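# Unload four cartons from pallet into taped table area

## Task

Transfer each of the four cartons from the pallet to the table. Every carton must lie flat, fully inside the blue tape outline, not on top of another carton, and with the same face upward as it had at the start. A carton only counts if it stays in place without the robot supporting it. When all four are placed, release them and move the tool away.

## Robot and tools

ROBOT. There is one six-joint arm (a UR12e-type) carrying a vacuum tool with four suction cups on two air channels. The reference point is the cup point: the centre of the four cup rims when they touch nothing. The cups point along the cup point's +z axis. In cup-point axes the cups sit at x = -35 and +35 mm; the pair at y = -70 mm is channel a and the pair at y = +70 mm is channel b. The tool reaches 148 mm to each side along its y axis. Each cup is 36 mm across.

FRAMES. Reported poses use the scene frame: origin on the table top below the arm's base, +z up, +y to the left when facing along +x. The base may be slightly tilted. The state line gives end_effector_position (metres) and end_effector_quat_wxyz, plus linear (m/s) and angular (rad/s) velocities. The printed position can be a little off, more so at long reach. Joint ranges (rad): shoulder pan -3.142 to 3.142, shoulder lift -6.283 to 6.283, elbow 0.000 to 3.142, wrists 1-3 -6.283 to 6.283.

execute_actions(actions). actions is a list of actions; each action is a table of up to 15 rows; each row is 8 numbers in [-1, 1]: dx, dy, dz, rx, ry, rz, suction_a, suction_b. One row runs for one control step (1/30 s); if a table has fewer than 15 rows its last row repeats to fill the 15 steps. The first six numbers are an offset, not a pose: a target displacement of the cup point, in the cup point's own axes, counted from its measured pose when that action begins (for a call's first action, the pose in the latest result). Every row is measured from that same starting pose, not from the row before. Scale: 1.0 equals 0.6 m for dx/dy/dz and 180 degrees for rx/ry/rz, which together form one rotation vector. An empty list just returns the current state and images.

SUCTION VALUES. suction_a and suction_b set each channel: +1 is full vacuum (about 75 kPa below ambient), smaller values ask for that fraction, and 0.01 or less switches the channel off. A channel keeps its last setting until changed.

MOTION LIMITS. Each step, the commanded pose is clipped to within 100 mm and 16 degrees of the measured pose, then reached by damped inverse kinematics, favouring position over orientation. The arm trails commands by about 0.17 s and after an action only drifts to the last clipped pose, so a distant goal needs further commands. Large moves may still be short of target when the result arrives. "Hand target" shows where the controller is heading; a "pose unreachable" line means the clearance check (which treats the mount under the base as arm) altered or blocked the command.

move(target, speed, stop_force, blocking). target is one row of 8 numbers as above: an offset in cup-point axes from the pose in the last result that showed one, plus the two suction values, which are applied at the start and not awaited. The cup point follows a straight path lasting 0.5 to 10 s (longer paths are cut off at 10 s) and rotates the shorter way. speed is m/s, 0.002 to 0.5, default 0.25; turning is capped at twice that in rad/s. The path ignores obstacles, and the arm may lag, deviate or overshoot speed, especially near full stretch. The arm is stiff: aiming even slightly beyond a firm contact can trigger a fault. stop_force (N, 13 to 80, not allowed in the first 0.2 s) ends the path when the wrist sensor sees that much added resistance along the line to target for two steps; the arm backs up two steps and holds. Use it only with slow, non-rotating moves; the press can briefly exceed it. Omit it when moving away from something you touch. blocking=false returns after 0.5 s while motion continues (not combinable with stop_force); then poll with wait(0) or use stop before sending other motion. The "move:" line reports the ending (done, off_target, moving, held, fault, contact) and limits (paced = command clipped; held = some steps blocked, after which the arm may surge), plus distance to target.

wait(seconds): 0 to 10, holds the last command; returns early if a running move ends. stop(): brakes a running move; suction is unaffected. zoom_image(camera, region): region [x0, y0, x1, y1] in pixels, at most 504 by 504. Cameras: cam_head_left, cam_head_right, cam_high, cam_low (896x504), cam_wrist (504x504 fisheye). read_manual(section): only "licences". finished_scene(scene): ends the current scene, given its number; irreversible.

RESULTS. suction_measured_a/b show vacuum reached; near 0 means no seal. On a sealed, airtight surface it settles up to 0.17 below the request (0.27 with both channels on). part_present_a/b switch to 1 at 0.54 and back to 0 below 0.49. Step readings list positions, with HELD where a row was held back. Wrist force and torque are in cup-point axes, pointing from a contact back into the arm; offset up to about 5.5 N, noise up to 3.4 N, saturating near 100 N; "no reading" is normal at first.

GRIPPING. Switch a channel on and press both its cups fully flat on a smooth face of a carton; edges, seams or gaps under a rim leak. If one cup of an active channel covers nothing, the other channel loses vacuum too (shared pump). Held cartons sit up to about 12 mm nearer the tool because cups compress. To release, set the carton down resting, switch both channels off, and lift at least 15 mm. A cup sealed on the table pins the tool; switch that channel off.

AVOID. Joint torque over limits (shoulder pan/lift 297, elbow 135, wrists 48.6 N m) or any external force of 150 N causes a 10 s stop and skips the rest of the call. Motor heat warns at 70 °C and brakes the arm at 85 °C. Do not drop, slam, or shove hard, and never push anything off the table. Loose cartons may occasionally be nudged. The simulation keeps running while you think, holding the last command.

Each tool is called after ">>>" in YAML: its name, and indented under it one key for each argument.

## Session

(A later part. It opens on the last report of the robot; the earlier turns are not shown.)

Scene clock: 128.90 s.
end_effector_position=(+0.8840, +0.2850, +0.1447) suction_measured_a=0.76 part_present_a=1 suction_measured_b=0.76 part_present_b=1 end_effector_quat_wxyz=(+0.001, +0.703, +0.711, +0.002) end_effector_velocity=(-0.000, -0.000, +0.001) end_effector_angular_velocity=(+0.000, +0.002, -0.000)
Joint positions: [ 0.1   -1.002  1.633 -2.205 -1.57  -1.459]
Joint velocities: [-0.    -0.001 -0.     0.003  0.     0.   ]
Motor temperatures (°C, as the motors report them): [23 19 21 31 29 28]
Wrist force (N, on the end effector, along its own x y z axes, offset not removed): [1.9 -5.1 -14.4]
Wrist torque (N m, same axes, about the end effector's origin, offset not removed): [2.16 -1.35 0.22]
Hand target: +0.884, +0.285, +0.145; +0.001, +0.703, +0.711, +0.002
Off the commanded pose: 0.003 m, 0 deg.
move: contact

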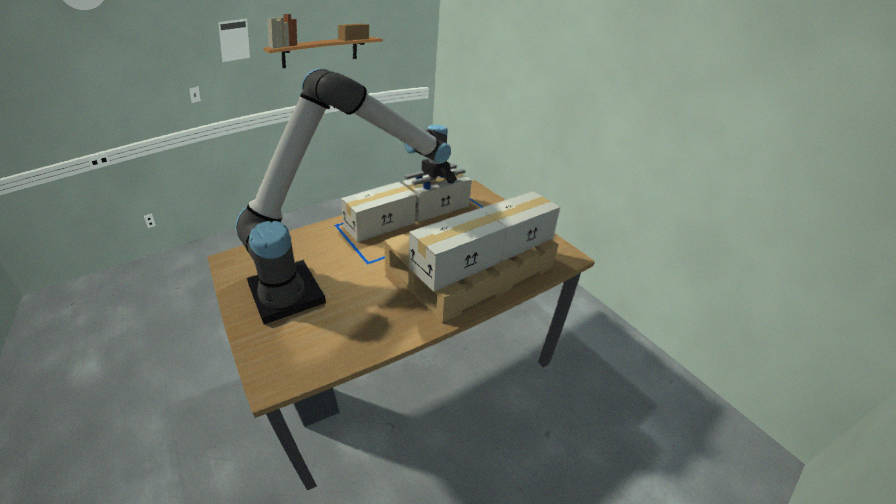

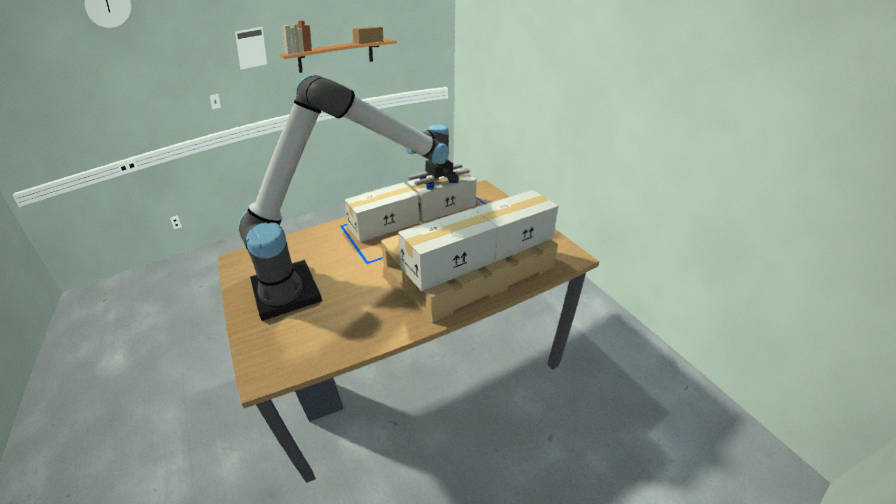

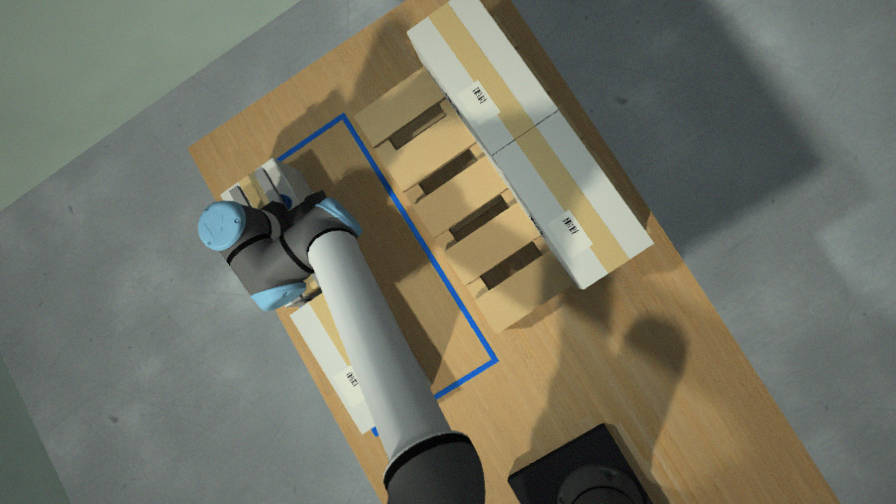

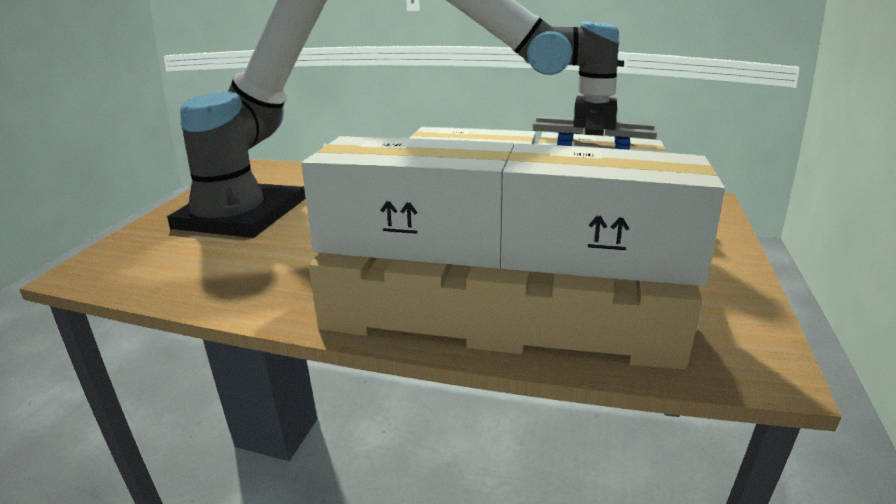

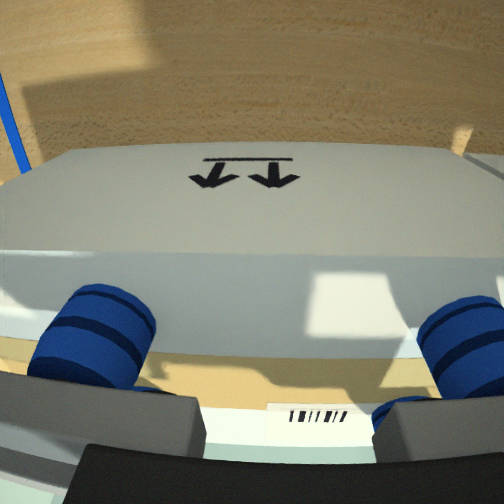

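>>> execute_actions:
  actions:
    - [[0,0,-0.001,0,0,0,0,0]]

>>> move:
  target: [-0.12,0,-0.30,0,0,-0.004,0,0]
  speed: 0.35

>>> move:
  target: [-0.815,0.004,0.046,0,0,0,0,0]
  speed: 0.45

Scene clock: 134.60 s.
end_effector_position=(+0.8841, +0.2850, +0.1456) suction_measured_a=0.01 part_present_a=0 suction_measured_b=0.01 part_present_b=0 end_effector_quat_wxyz=(+0.001, +0.703, +0.711, +0.002) end_effector_velocity=(-0.000, -0.000, -0.001) end_effector_angular_velocity=(-0.000, +0.001, -0.000)
Joint positions: [ 0.1   -1.003  1.632 -2.204 -1.57  -1.459]
Joint velocities: [-0.     0.001  0.     0.    -0.     0.   ]
Motor temperatures (°C, as the motors report them): [23 19 21 31 29 28]
Wrist force (N, on the end effector, along its own x y z axes, offset not removed): [-0.5 -7.8 -52.0]
Wrist torque (N m, same axes, about the end effector's origin, offset not removed): [-0.66 -0.12 0.09]
Hand target: +0.884, +0.285, +0.145; +0.001, +0.703, +0.711, +0.002
Off the commanded pose: 0.000 m, 0 deg.
Step readings (end_effector_position):
0: (+0.8840, +0.2850, +0.1451)
1: (+0.8840, +0.2850, +0.1451)
2: (+0.8841, +0.2850, +0.1451)
4: (+0.8844, +0.2850, +0.1457)
8: (+0.8844, +0.2850, +0.1458)
15: end_effector_position above

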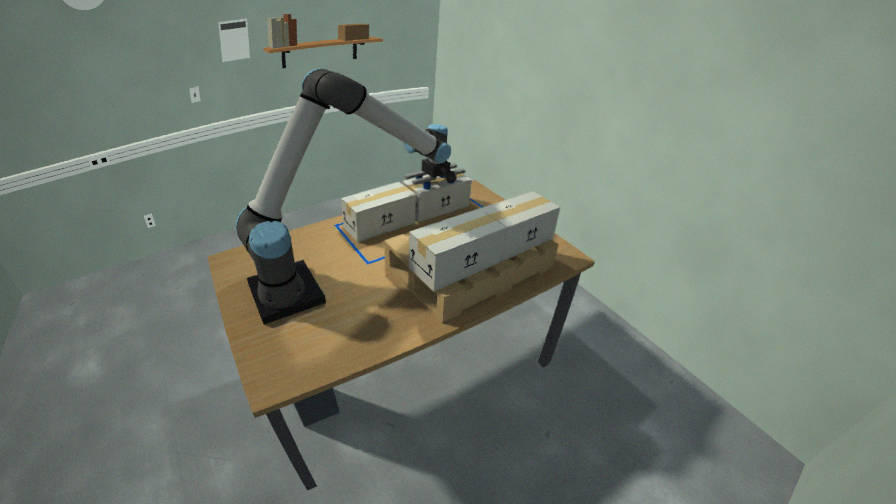

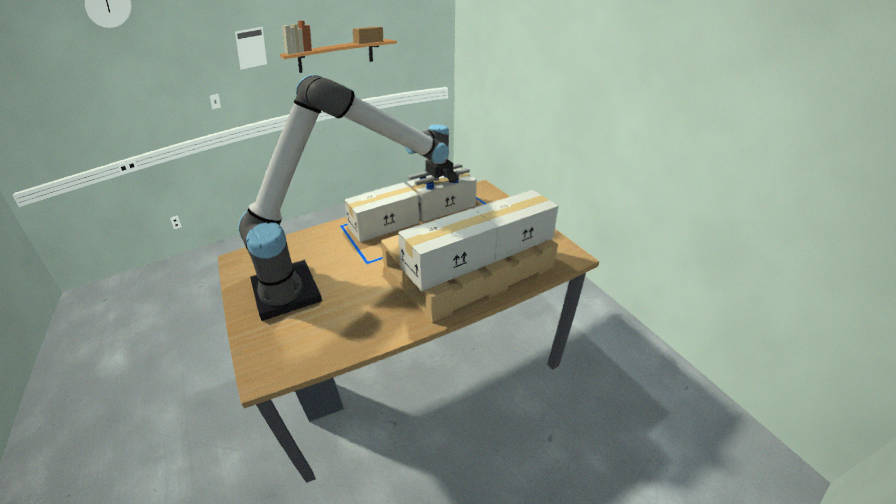

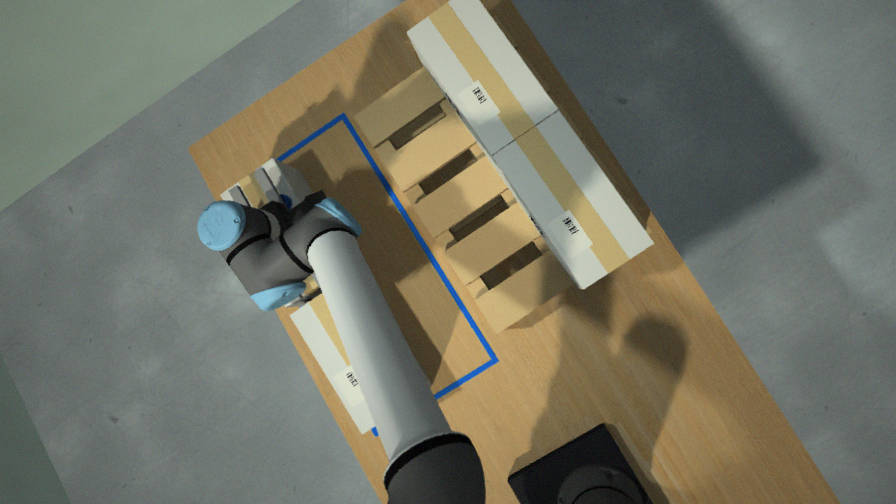

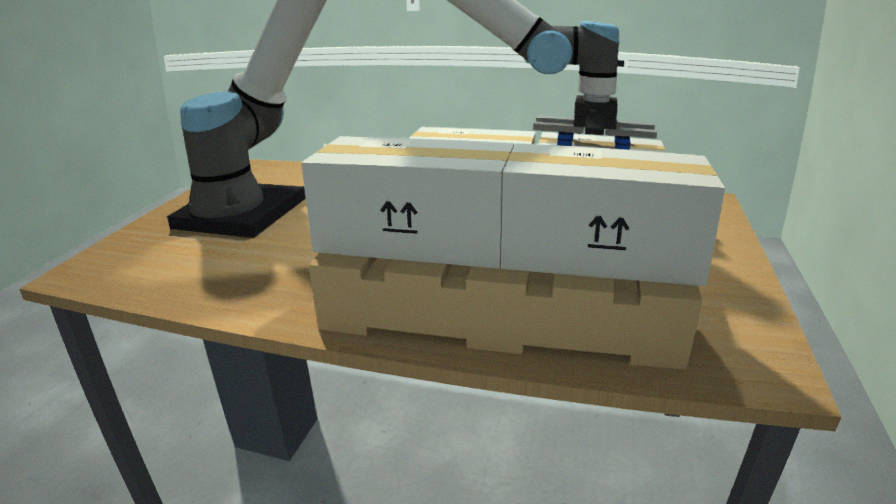

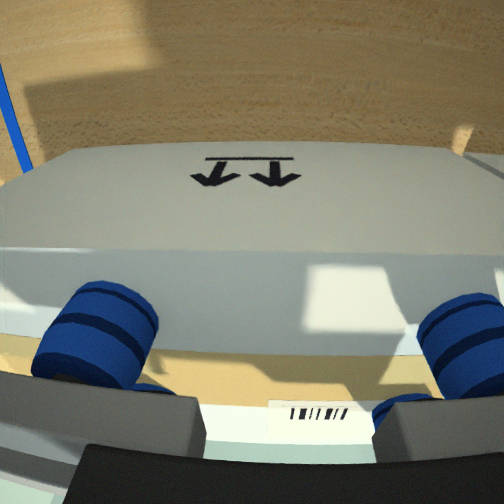

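Scene clock: 135.90 s.
end_effector_position=(+0.8843, +0.2128, +0.3251) suction_measured_a=0.01 part_present_a=0 suction_measured_b=0.01 part_present_b=0 end_effector_quat_wxyz=(+0.001, +0.699, +0.715, +0.002) end_effector_velocity=(-0.000, -0.000, +0.003) end_effector_angular_velocity=(-0.001, -0.000, +0.001)
Joint positions: [ 0.02  -1.171  1.538 -1.942 -1.57  -1.551]
Joint velocities: [ 0.    -0.002 -0.003  0.004 -0.001 -0.001]
Motor temperatures (°C, as the motors report them): [23 19 21 31 29 28]
Wrist force (N, on the end effector, along its own x y z axes, offset not removed): [0.5 -3.4 -1.5]
Wrist torque (N m, same axes, about the end effector's origin, offset not removed): [-0.51 -0.27 0.11]
Hand target: +0.884, +0.213, +0.325; +0.001, +0.699, +0.715, +0.002
Off the commanded pose: 0.000 m, 0 deg.
move: done

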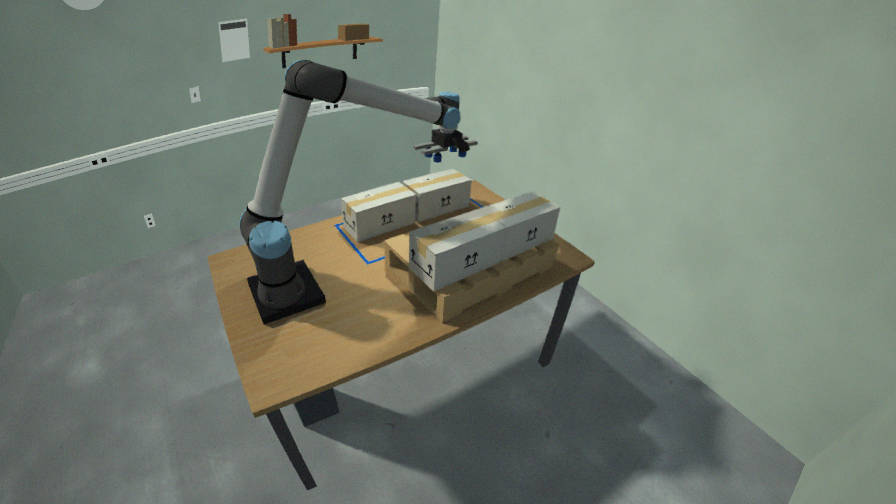

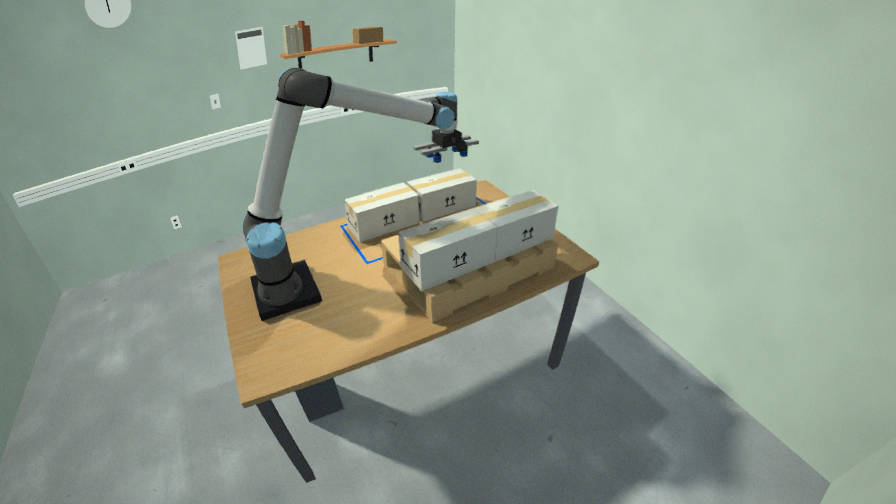

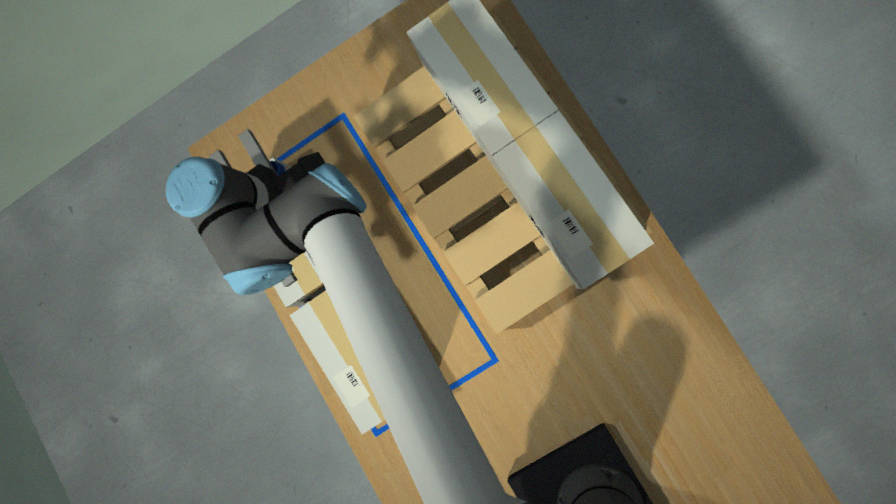

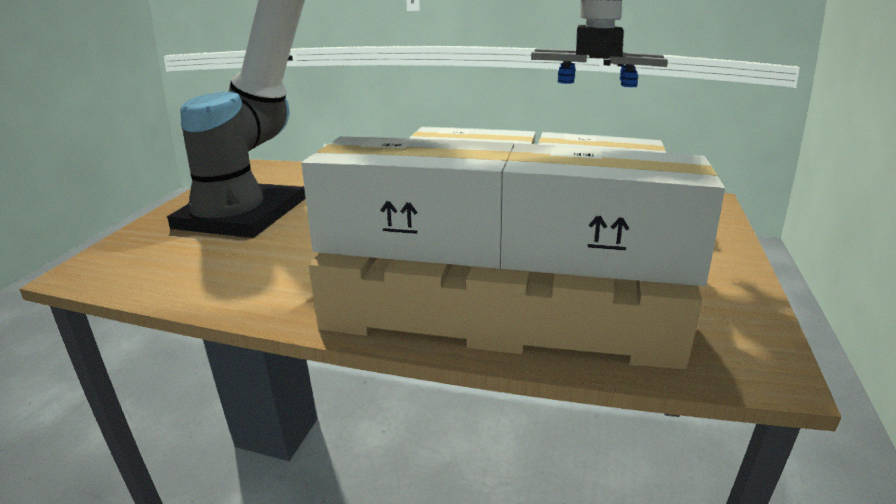

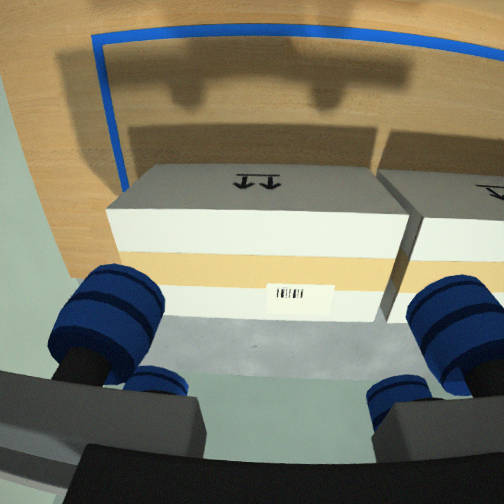

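Scene clock: 137.80 s.
end_effector_position=(+0.8982, -0.2753, +0.2967) suction_measured_a=0.01 part_present_a=0 suction_measured_b=0.01 part_present_b=0 end_effector_quat_wxyz=(+0.001, +0.699, +0.715, +0.002) end_effector_velocity=(+0.001, -0.002, +0.000) end_effector_angular_velocity=(+0.000, -0.000, +0.001)
Joint positions: [-0.508 -1.108  1.497 -1.963 -1.568 -2.079]
Joint velocities: [-0.001  0.002 -0.004  0.001  0.    -0.003]
Motor temperatures (°C, as the motors report them): [23 19 21 31 29 28]
Wrist force (N, on the end effector, along its own x y z axes, offset not removed): [-0.1 -1.3 -2.8]
Wrist torque (N m, same axes, about the end effector's origin, offset not removed): [-0.19 -0.08 0.21]
Hand target: +0.898, -0.276, +0.297; +0.001, +0.699, +0.715, +0.002
Off the commanded pose: 0.001 m, 0 deg.
move: done

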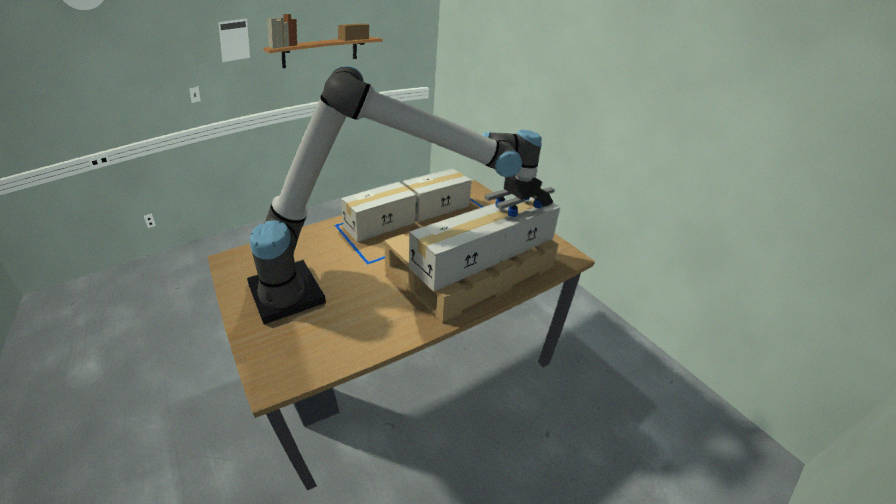

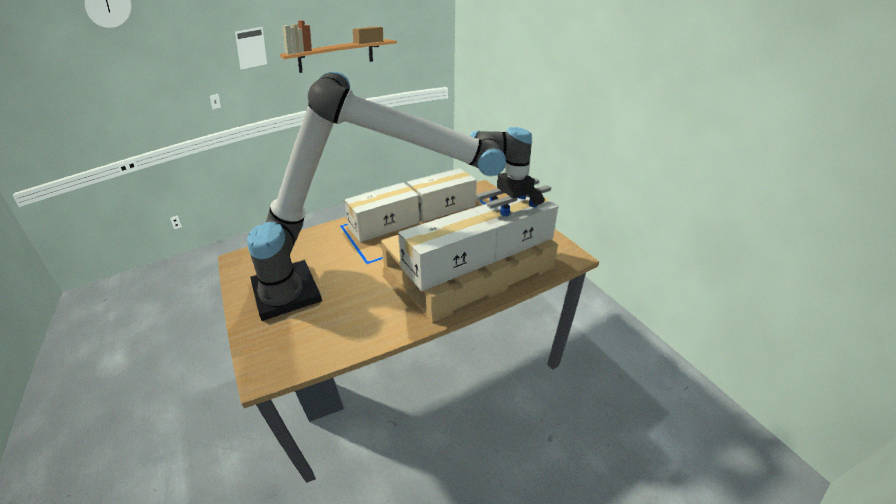

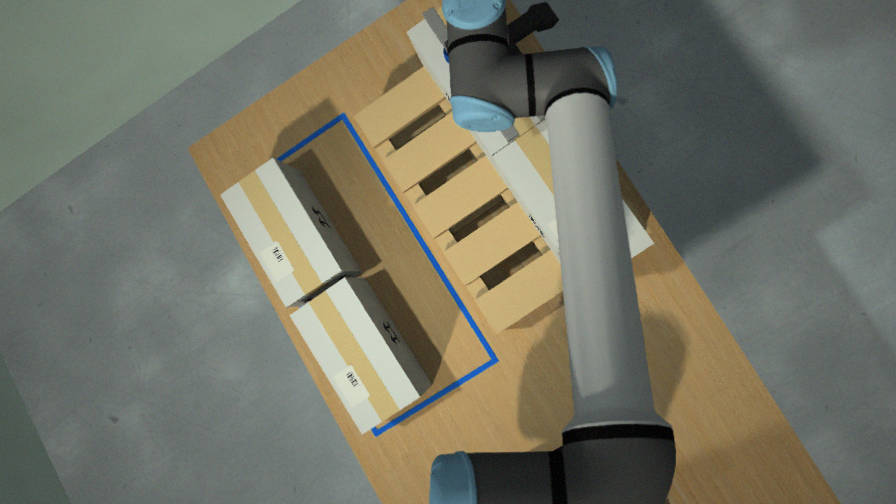

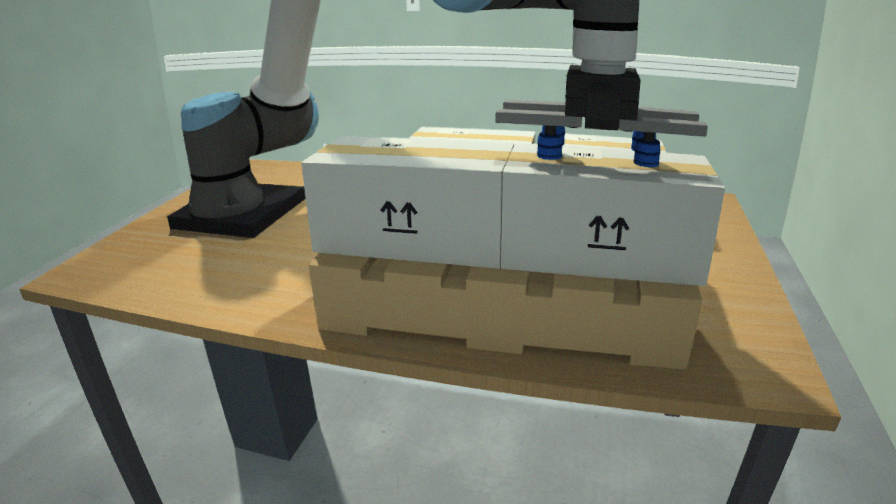

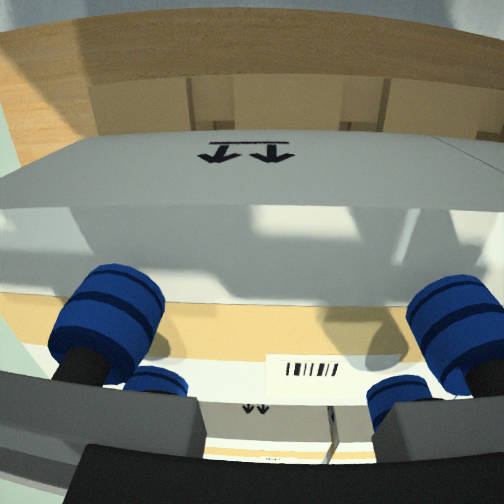

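>>> execute_actions:
  actions:
    - [[-0.001,0,0.004,0,0,0,0,0],[-0.001,0,0.008,0,0,0,0,0],[-0.001,0,0.012,0,0,0,0,0],[-0.001,0,0.017,0,0,0,0,0],[-0.001,0,0.022,0,0,0,0,0],[-0.001,0,0.027,0,0,0,0,0],[-0.001,0,0.032,0,0,0,0,0],[-0.001,0,0.036,0,0,0,1,1],[-0.001,0,0.041,0,0,0,1,1]]
    - [[0,0,0,0,0,0,1,1]]

>>> move:
  target: [0.04,0.012,-0.032,0,0,0,1,1]
  speed: 0.2

>>> move:
  target: [0.622,-0.02,0,0,0,0.004,1,1]
  speed: 0.4

Scene clock: 147.07 s.
end_effector_position=(+0.8983, -0.2759, +0.2747) suction_measured_a=0.59 part_present_a=1 suction_measured_b=0.59 part_present_b=1 end_effector_quat_wxyz=(+0.001, +0.699, +0.715, +0.002) end_effector_velocity=(-0.000, -0.001, -0.001) end_effector_angular_velocity=(-0.001, +0.001, -0.001)
Joint positions: [-0.508 -1.093  1.516 -1.997 -1.568 -2.079]
Joint velocities: [-0.001  0.001 -0.     0.    -0.001  0.   ]
Motor temperatures (°C, as the motors report them): [23 19 21 31 29 28]
Wrist force (N, on the end effector, along its own x y z axes, offset not removed): [0.9 -0.8 17.0]
Wrist torque (N m, same axes, about the end effector's origin, offset not removed): [-0.05 -0.11 0.17]
Hand target: +0.898, -0.276, +0.275; +0.001, +0.699, +0.715, +0.002
Off the commanded pose: 0.000 m, 0 deg.
Step readings (end_effector_position; steps 1 to 15: 1st action; 16 to 30: 2nd action):
0: (+0.8983, -0.2757, +0.2967)
1: (+0.8983, -0.2757, +0.2967)
2: (+0.8983, -0.2758, +0.2965)
4: (+0.8984, -0.2759, +0.2947)
8: (+0.8983, -0.2759, +0.2869)
15: (+0.8983, -0.2759, +0.2748)
16: (+0.8983, -0.2759, +0.2742)
17: (+0.8982, -0.2759, +0.2739)
19: (+0.8982, -0.2758, +0.2739)
23: (+0.8981, -0.2758, +0.2741)
30: end_effector_position above

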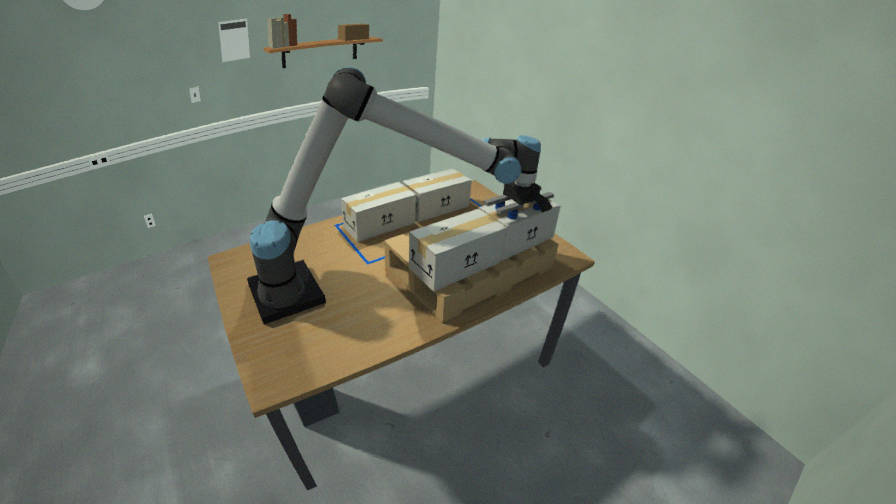

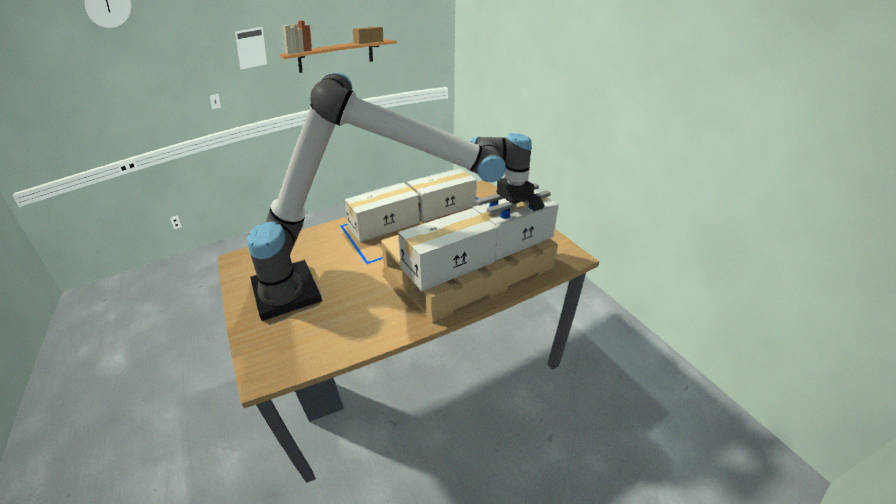

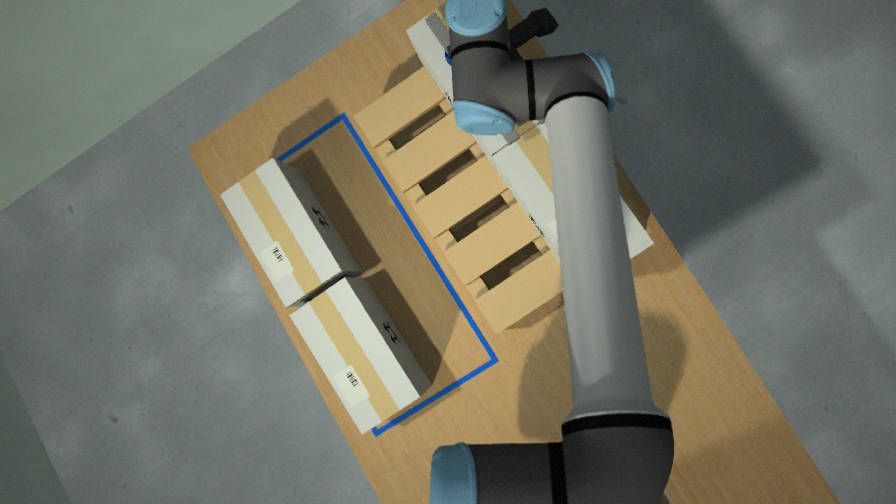

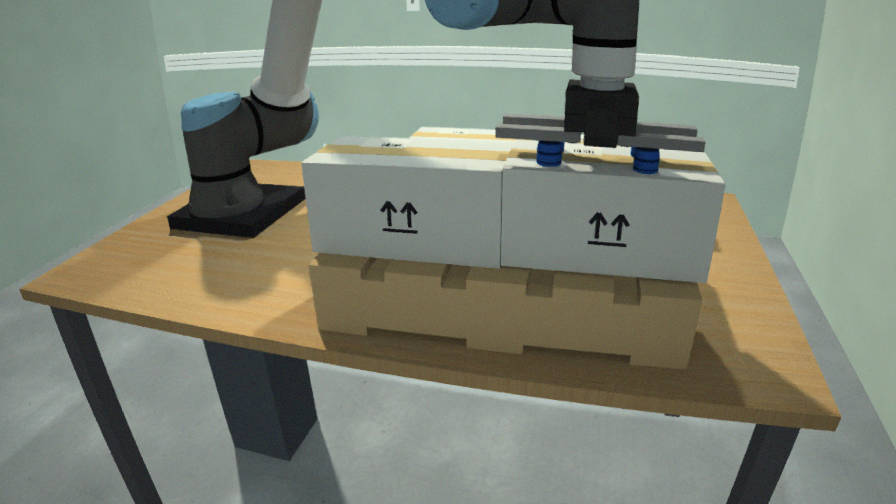

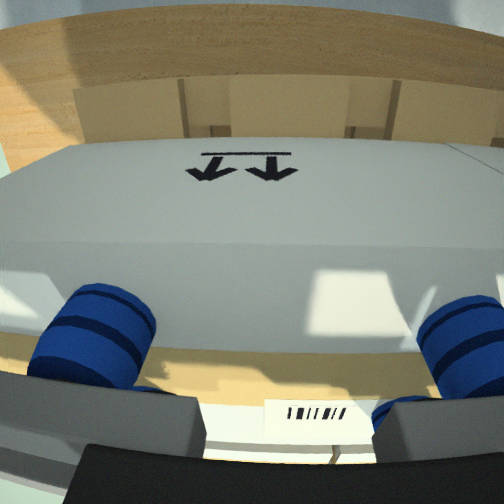

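Scene clock: 147.97 s.
end_effector_position=(+0.9048, -0.2520, +0.2937) suction_measured_a=0.76 part_present_a=1 suction_measured_b=0.76 part_present_b=1 end_effector_quat_wxyz=(+0.001, +0.699, +0.715, +0.002) end_effector_velocity=(+0.000, +0.002, +0.002) end_effector_angular_velocity=(+0.000, +0.001, +0.000)
Joint positions: [-0.482 -1.107  1.5   -1.968 -1.568 -2.053]
Joint velocities: [ 0.003 -0.001 -0.001  0.003 -0.     0.002]
Motor temperatures (°C, as the motors report them): [23 19 21 31 29 28]
Wrist force (N, on the end effector, along its own x y z axes, offset not removed): [-1.4 -3.6 20.4]
Wrist torque (N m, same axes, about the end effector's origin, offset not removed): [-0.40 0.01 0.03]
Hand target: +0.905, -0.252, +0.294; +0.001, +0.699, +0.715, +0.002
Off the commanded pose: 0.000 m, 0 deg.
move: done

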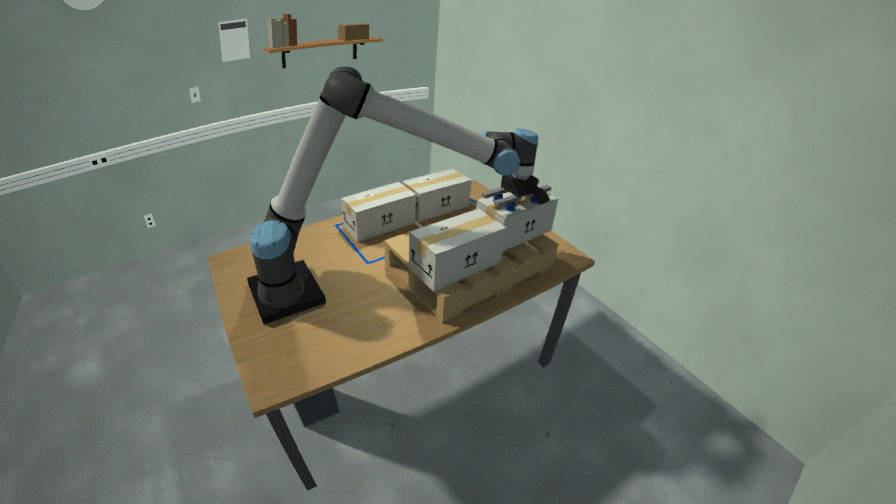

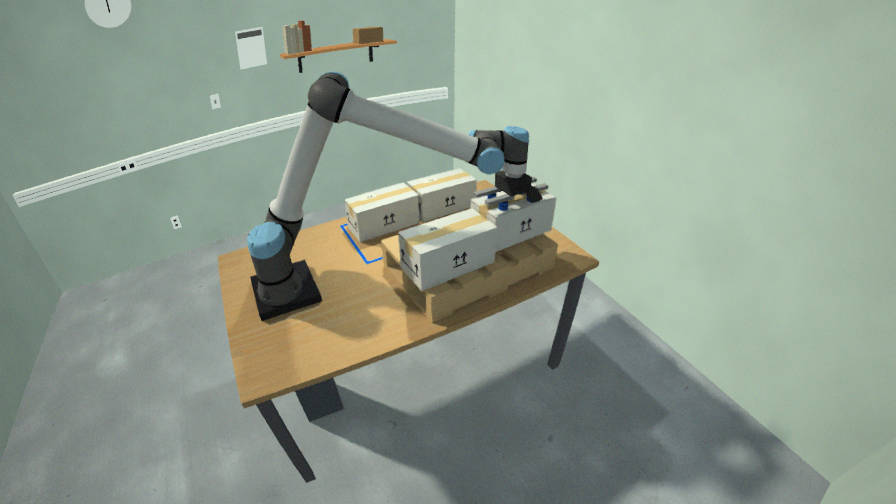

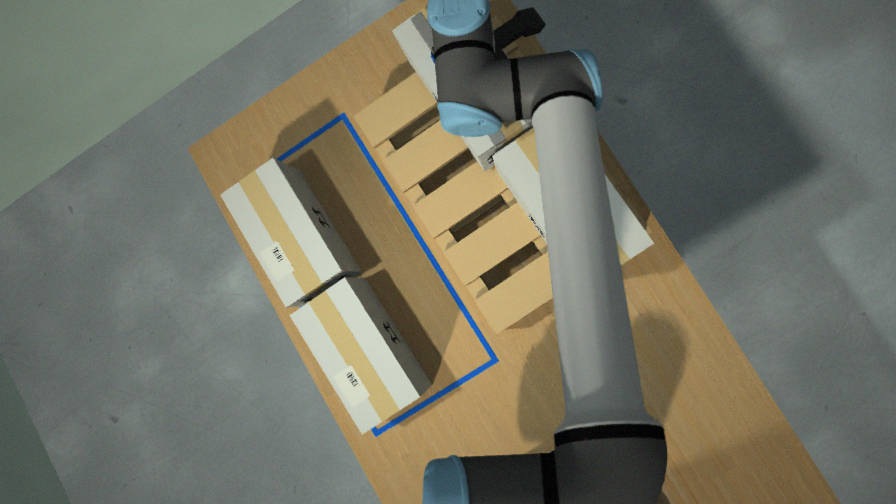

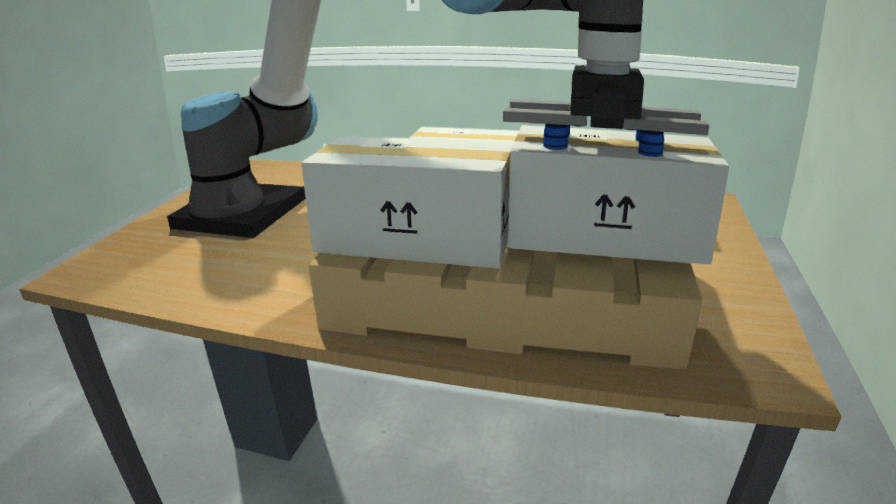

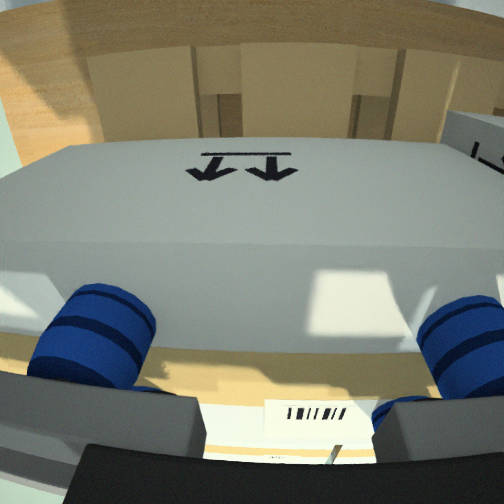

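Scene clock: 149.67 s.
end_effector_position=(+0.8839, +0.1202, +0.2943) suction_measured_a=0.76 part_present_a=1 suction_measured_b=0.76 part_present_b=1 end_effector_quat_wxyz=(+0.001, +0.703, +0.711, +0.002) end_effector_velocity=(-0.000, +0.003, -0.001) end_effector_angular_velocity=(-0.001, +0.002, -0.001)
Joint positions: [-0.085 -1.179  1.607 -2.003 -1.569 -1.643]
Joint velocities: [ 0.003  0.002 -0.001  0.001 -0.001  0.004]
Motor temperatures (°C, as the motors report them): [23 19 21 31 29 28]
Wrist force (N, on the end effector, along its own x y z axes, offset not removed): [-2.5 -1.6 20.7]
Wrist torque (N m, same axes, about the end effector's origin, offset not removed): [-0.14 0.07 0.01]
Hand target: +0.884, +0.121, +0.294; +0.001, +0.703, +0.711, +0.002
Off the commanded pose: 0.001 m, 0 deg.
move: done

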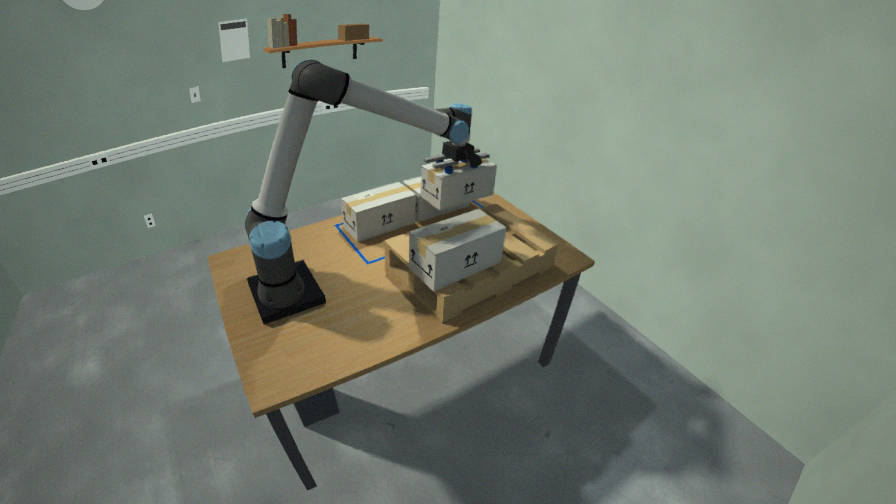

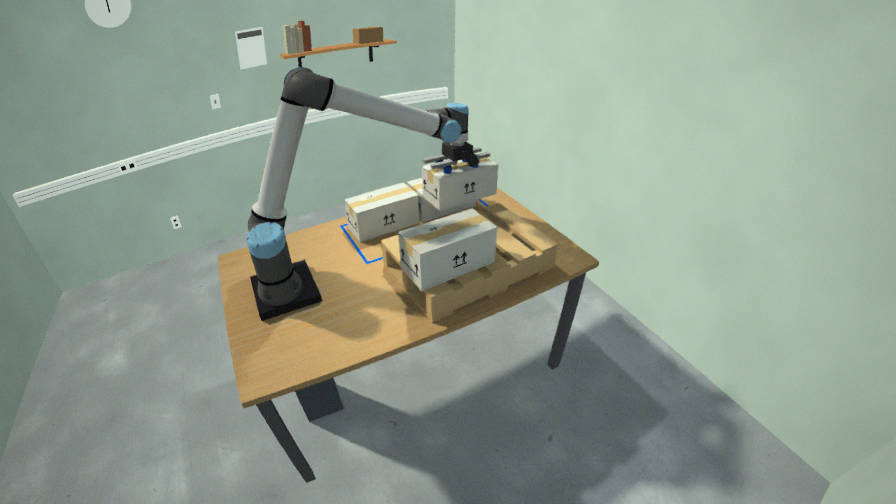

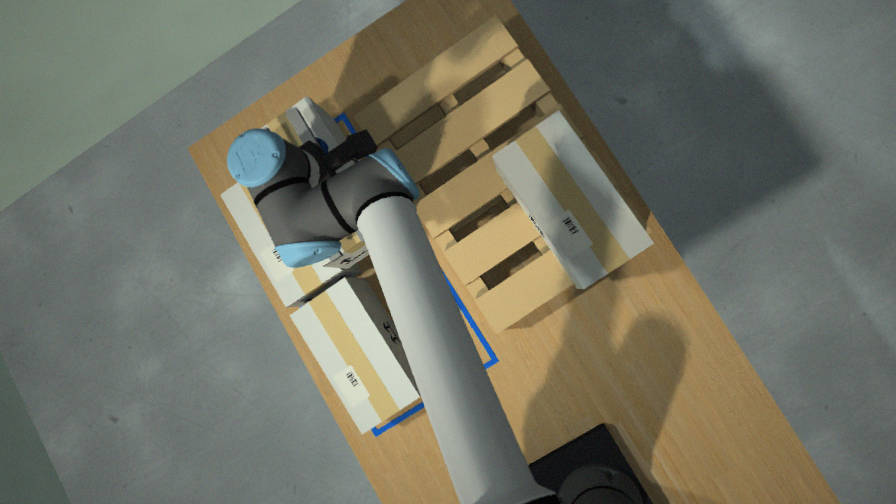

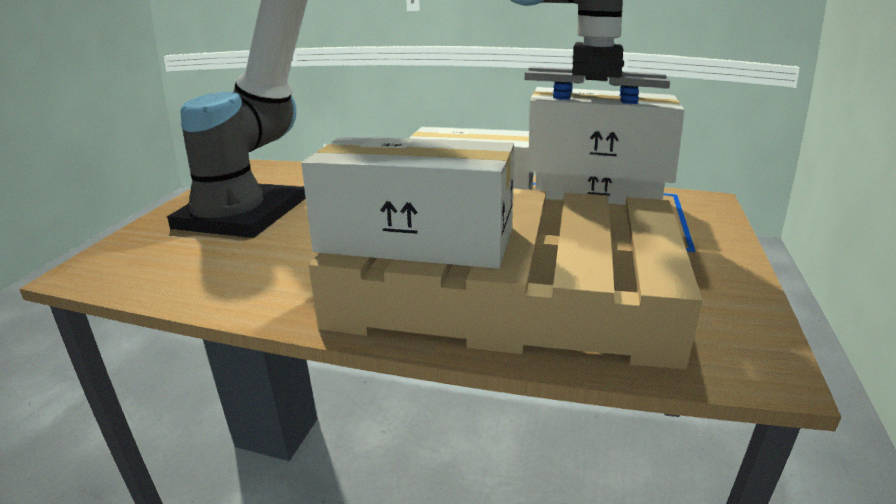

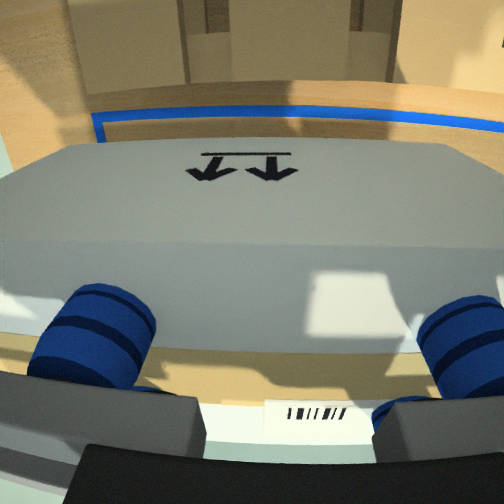

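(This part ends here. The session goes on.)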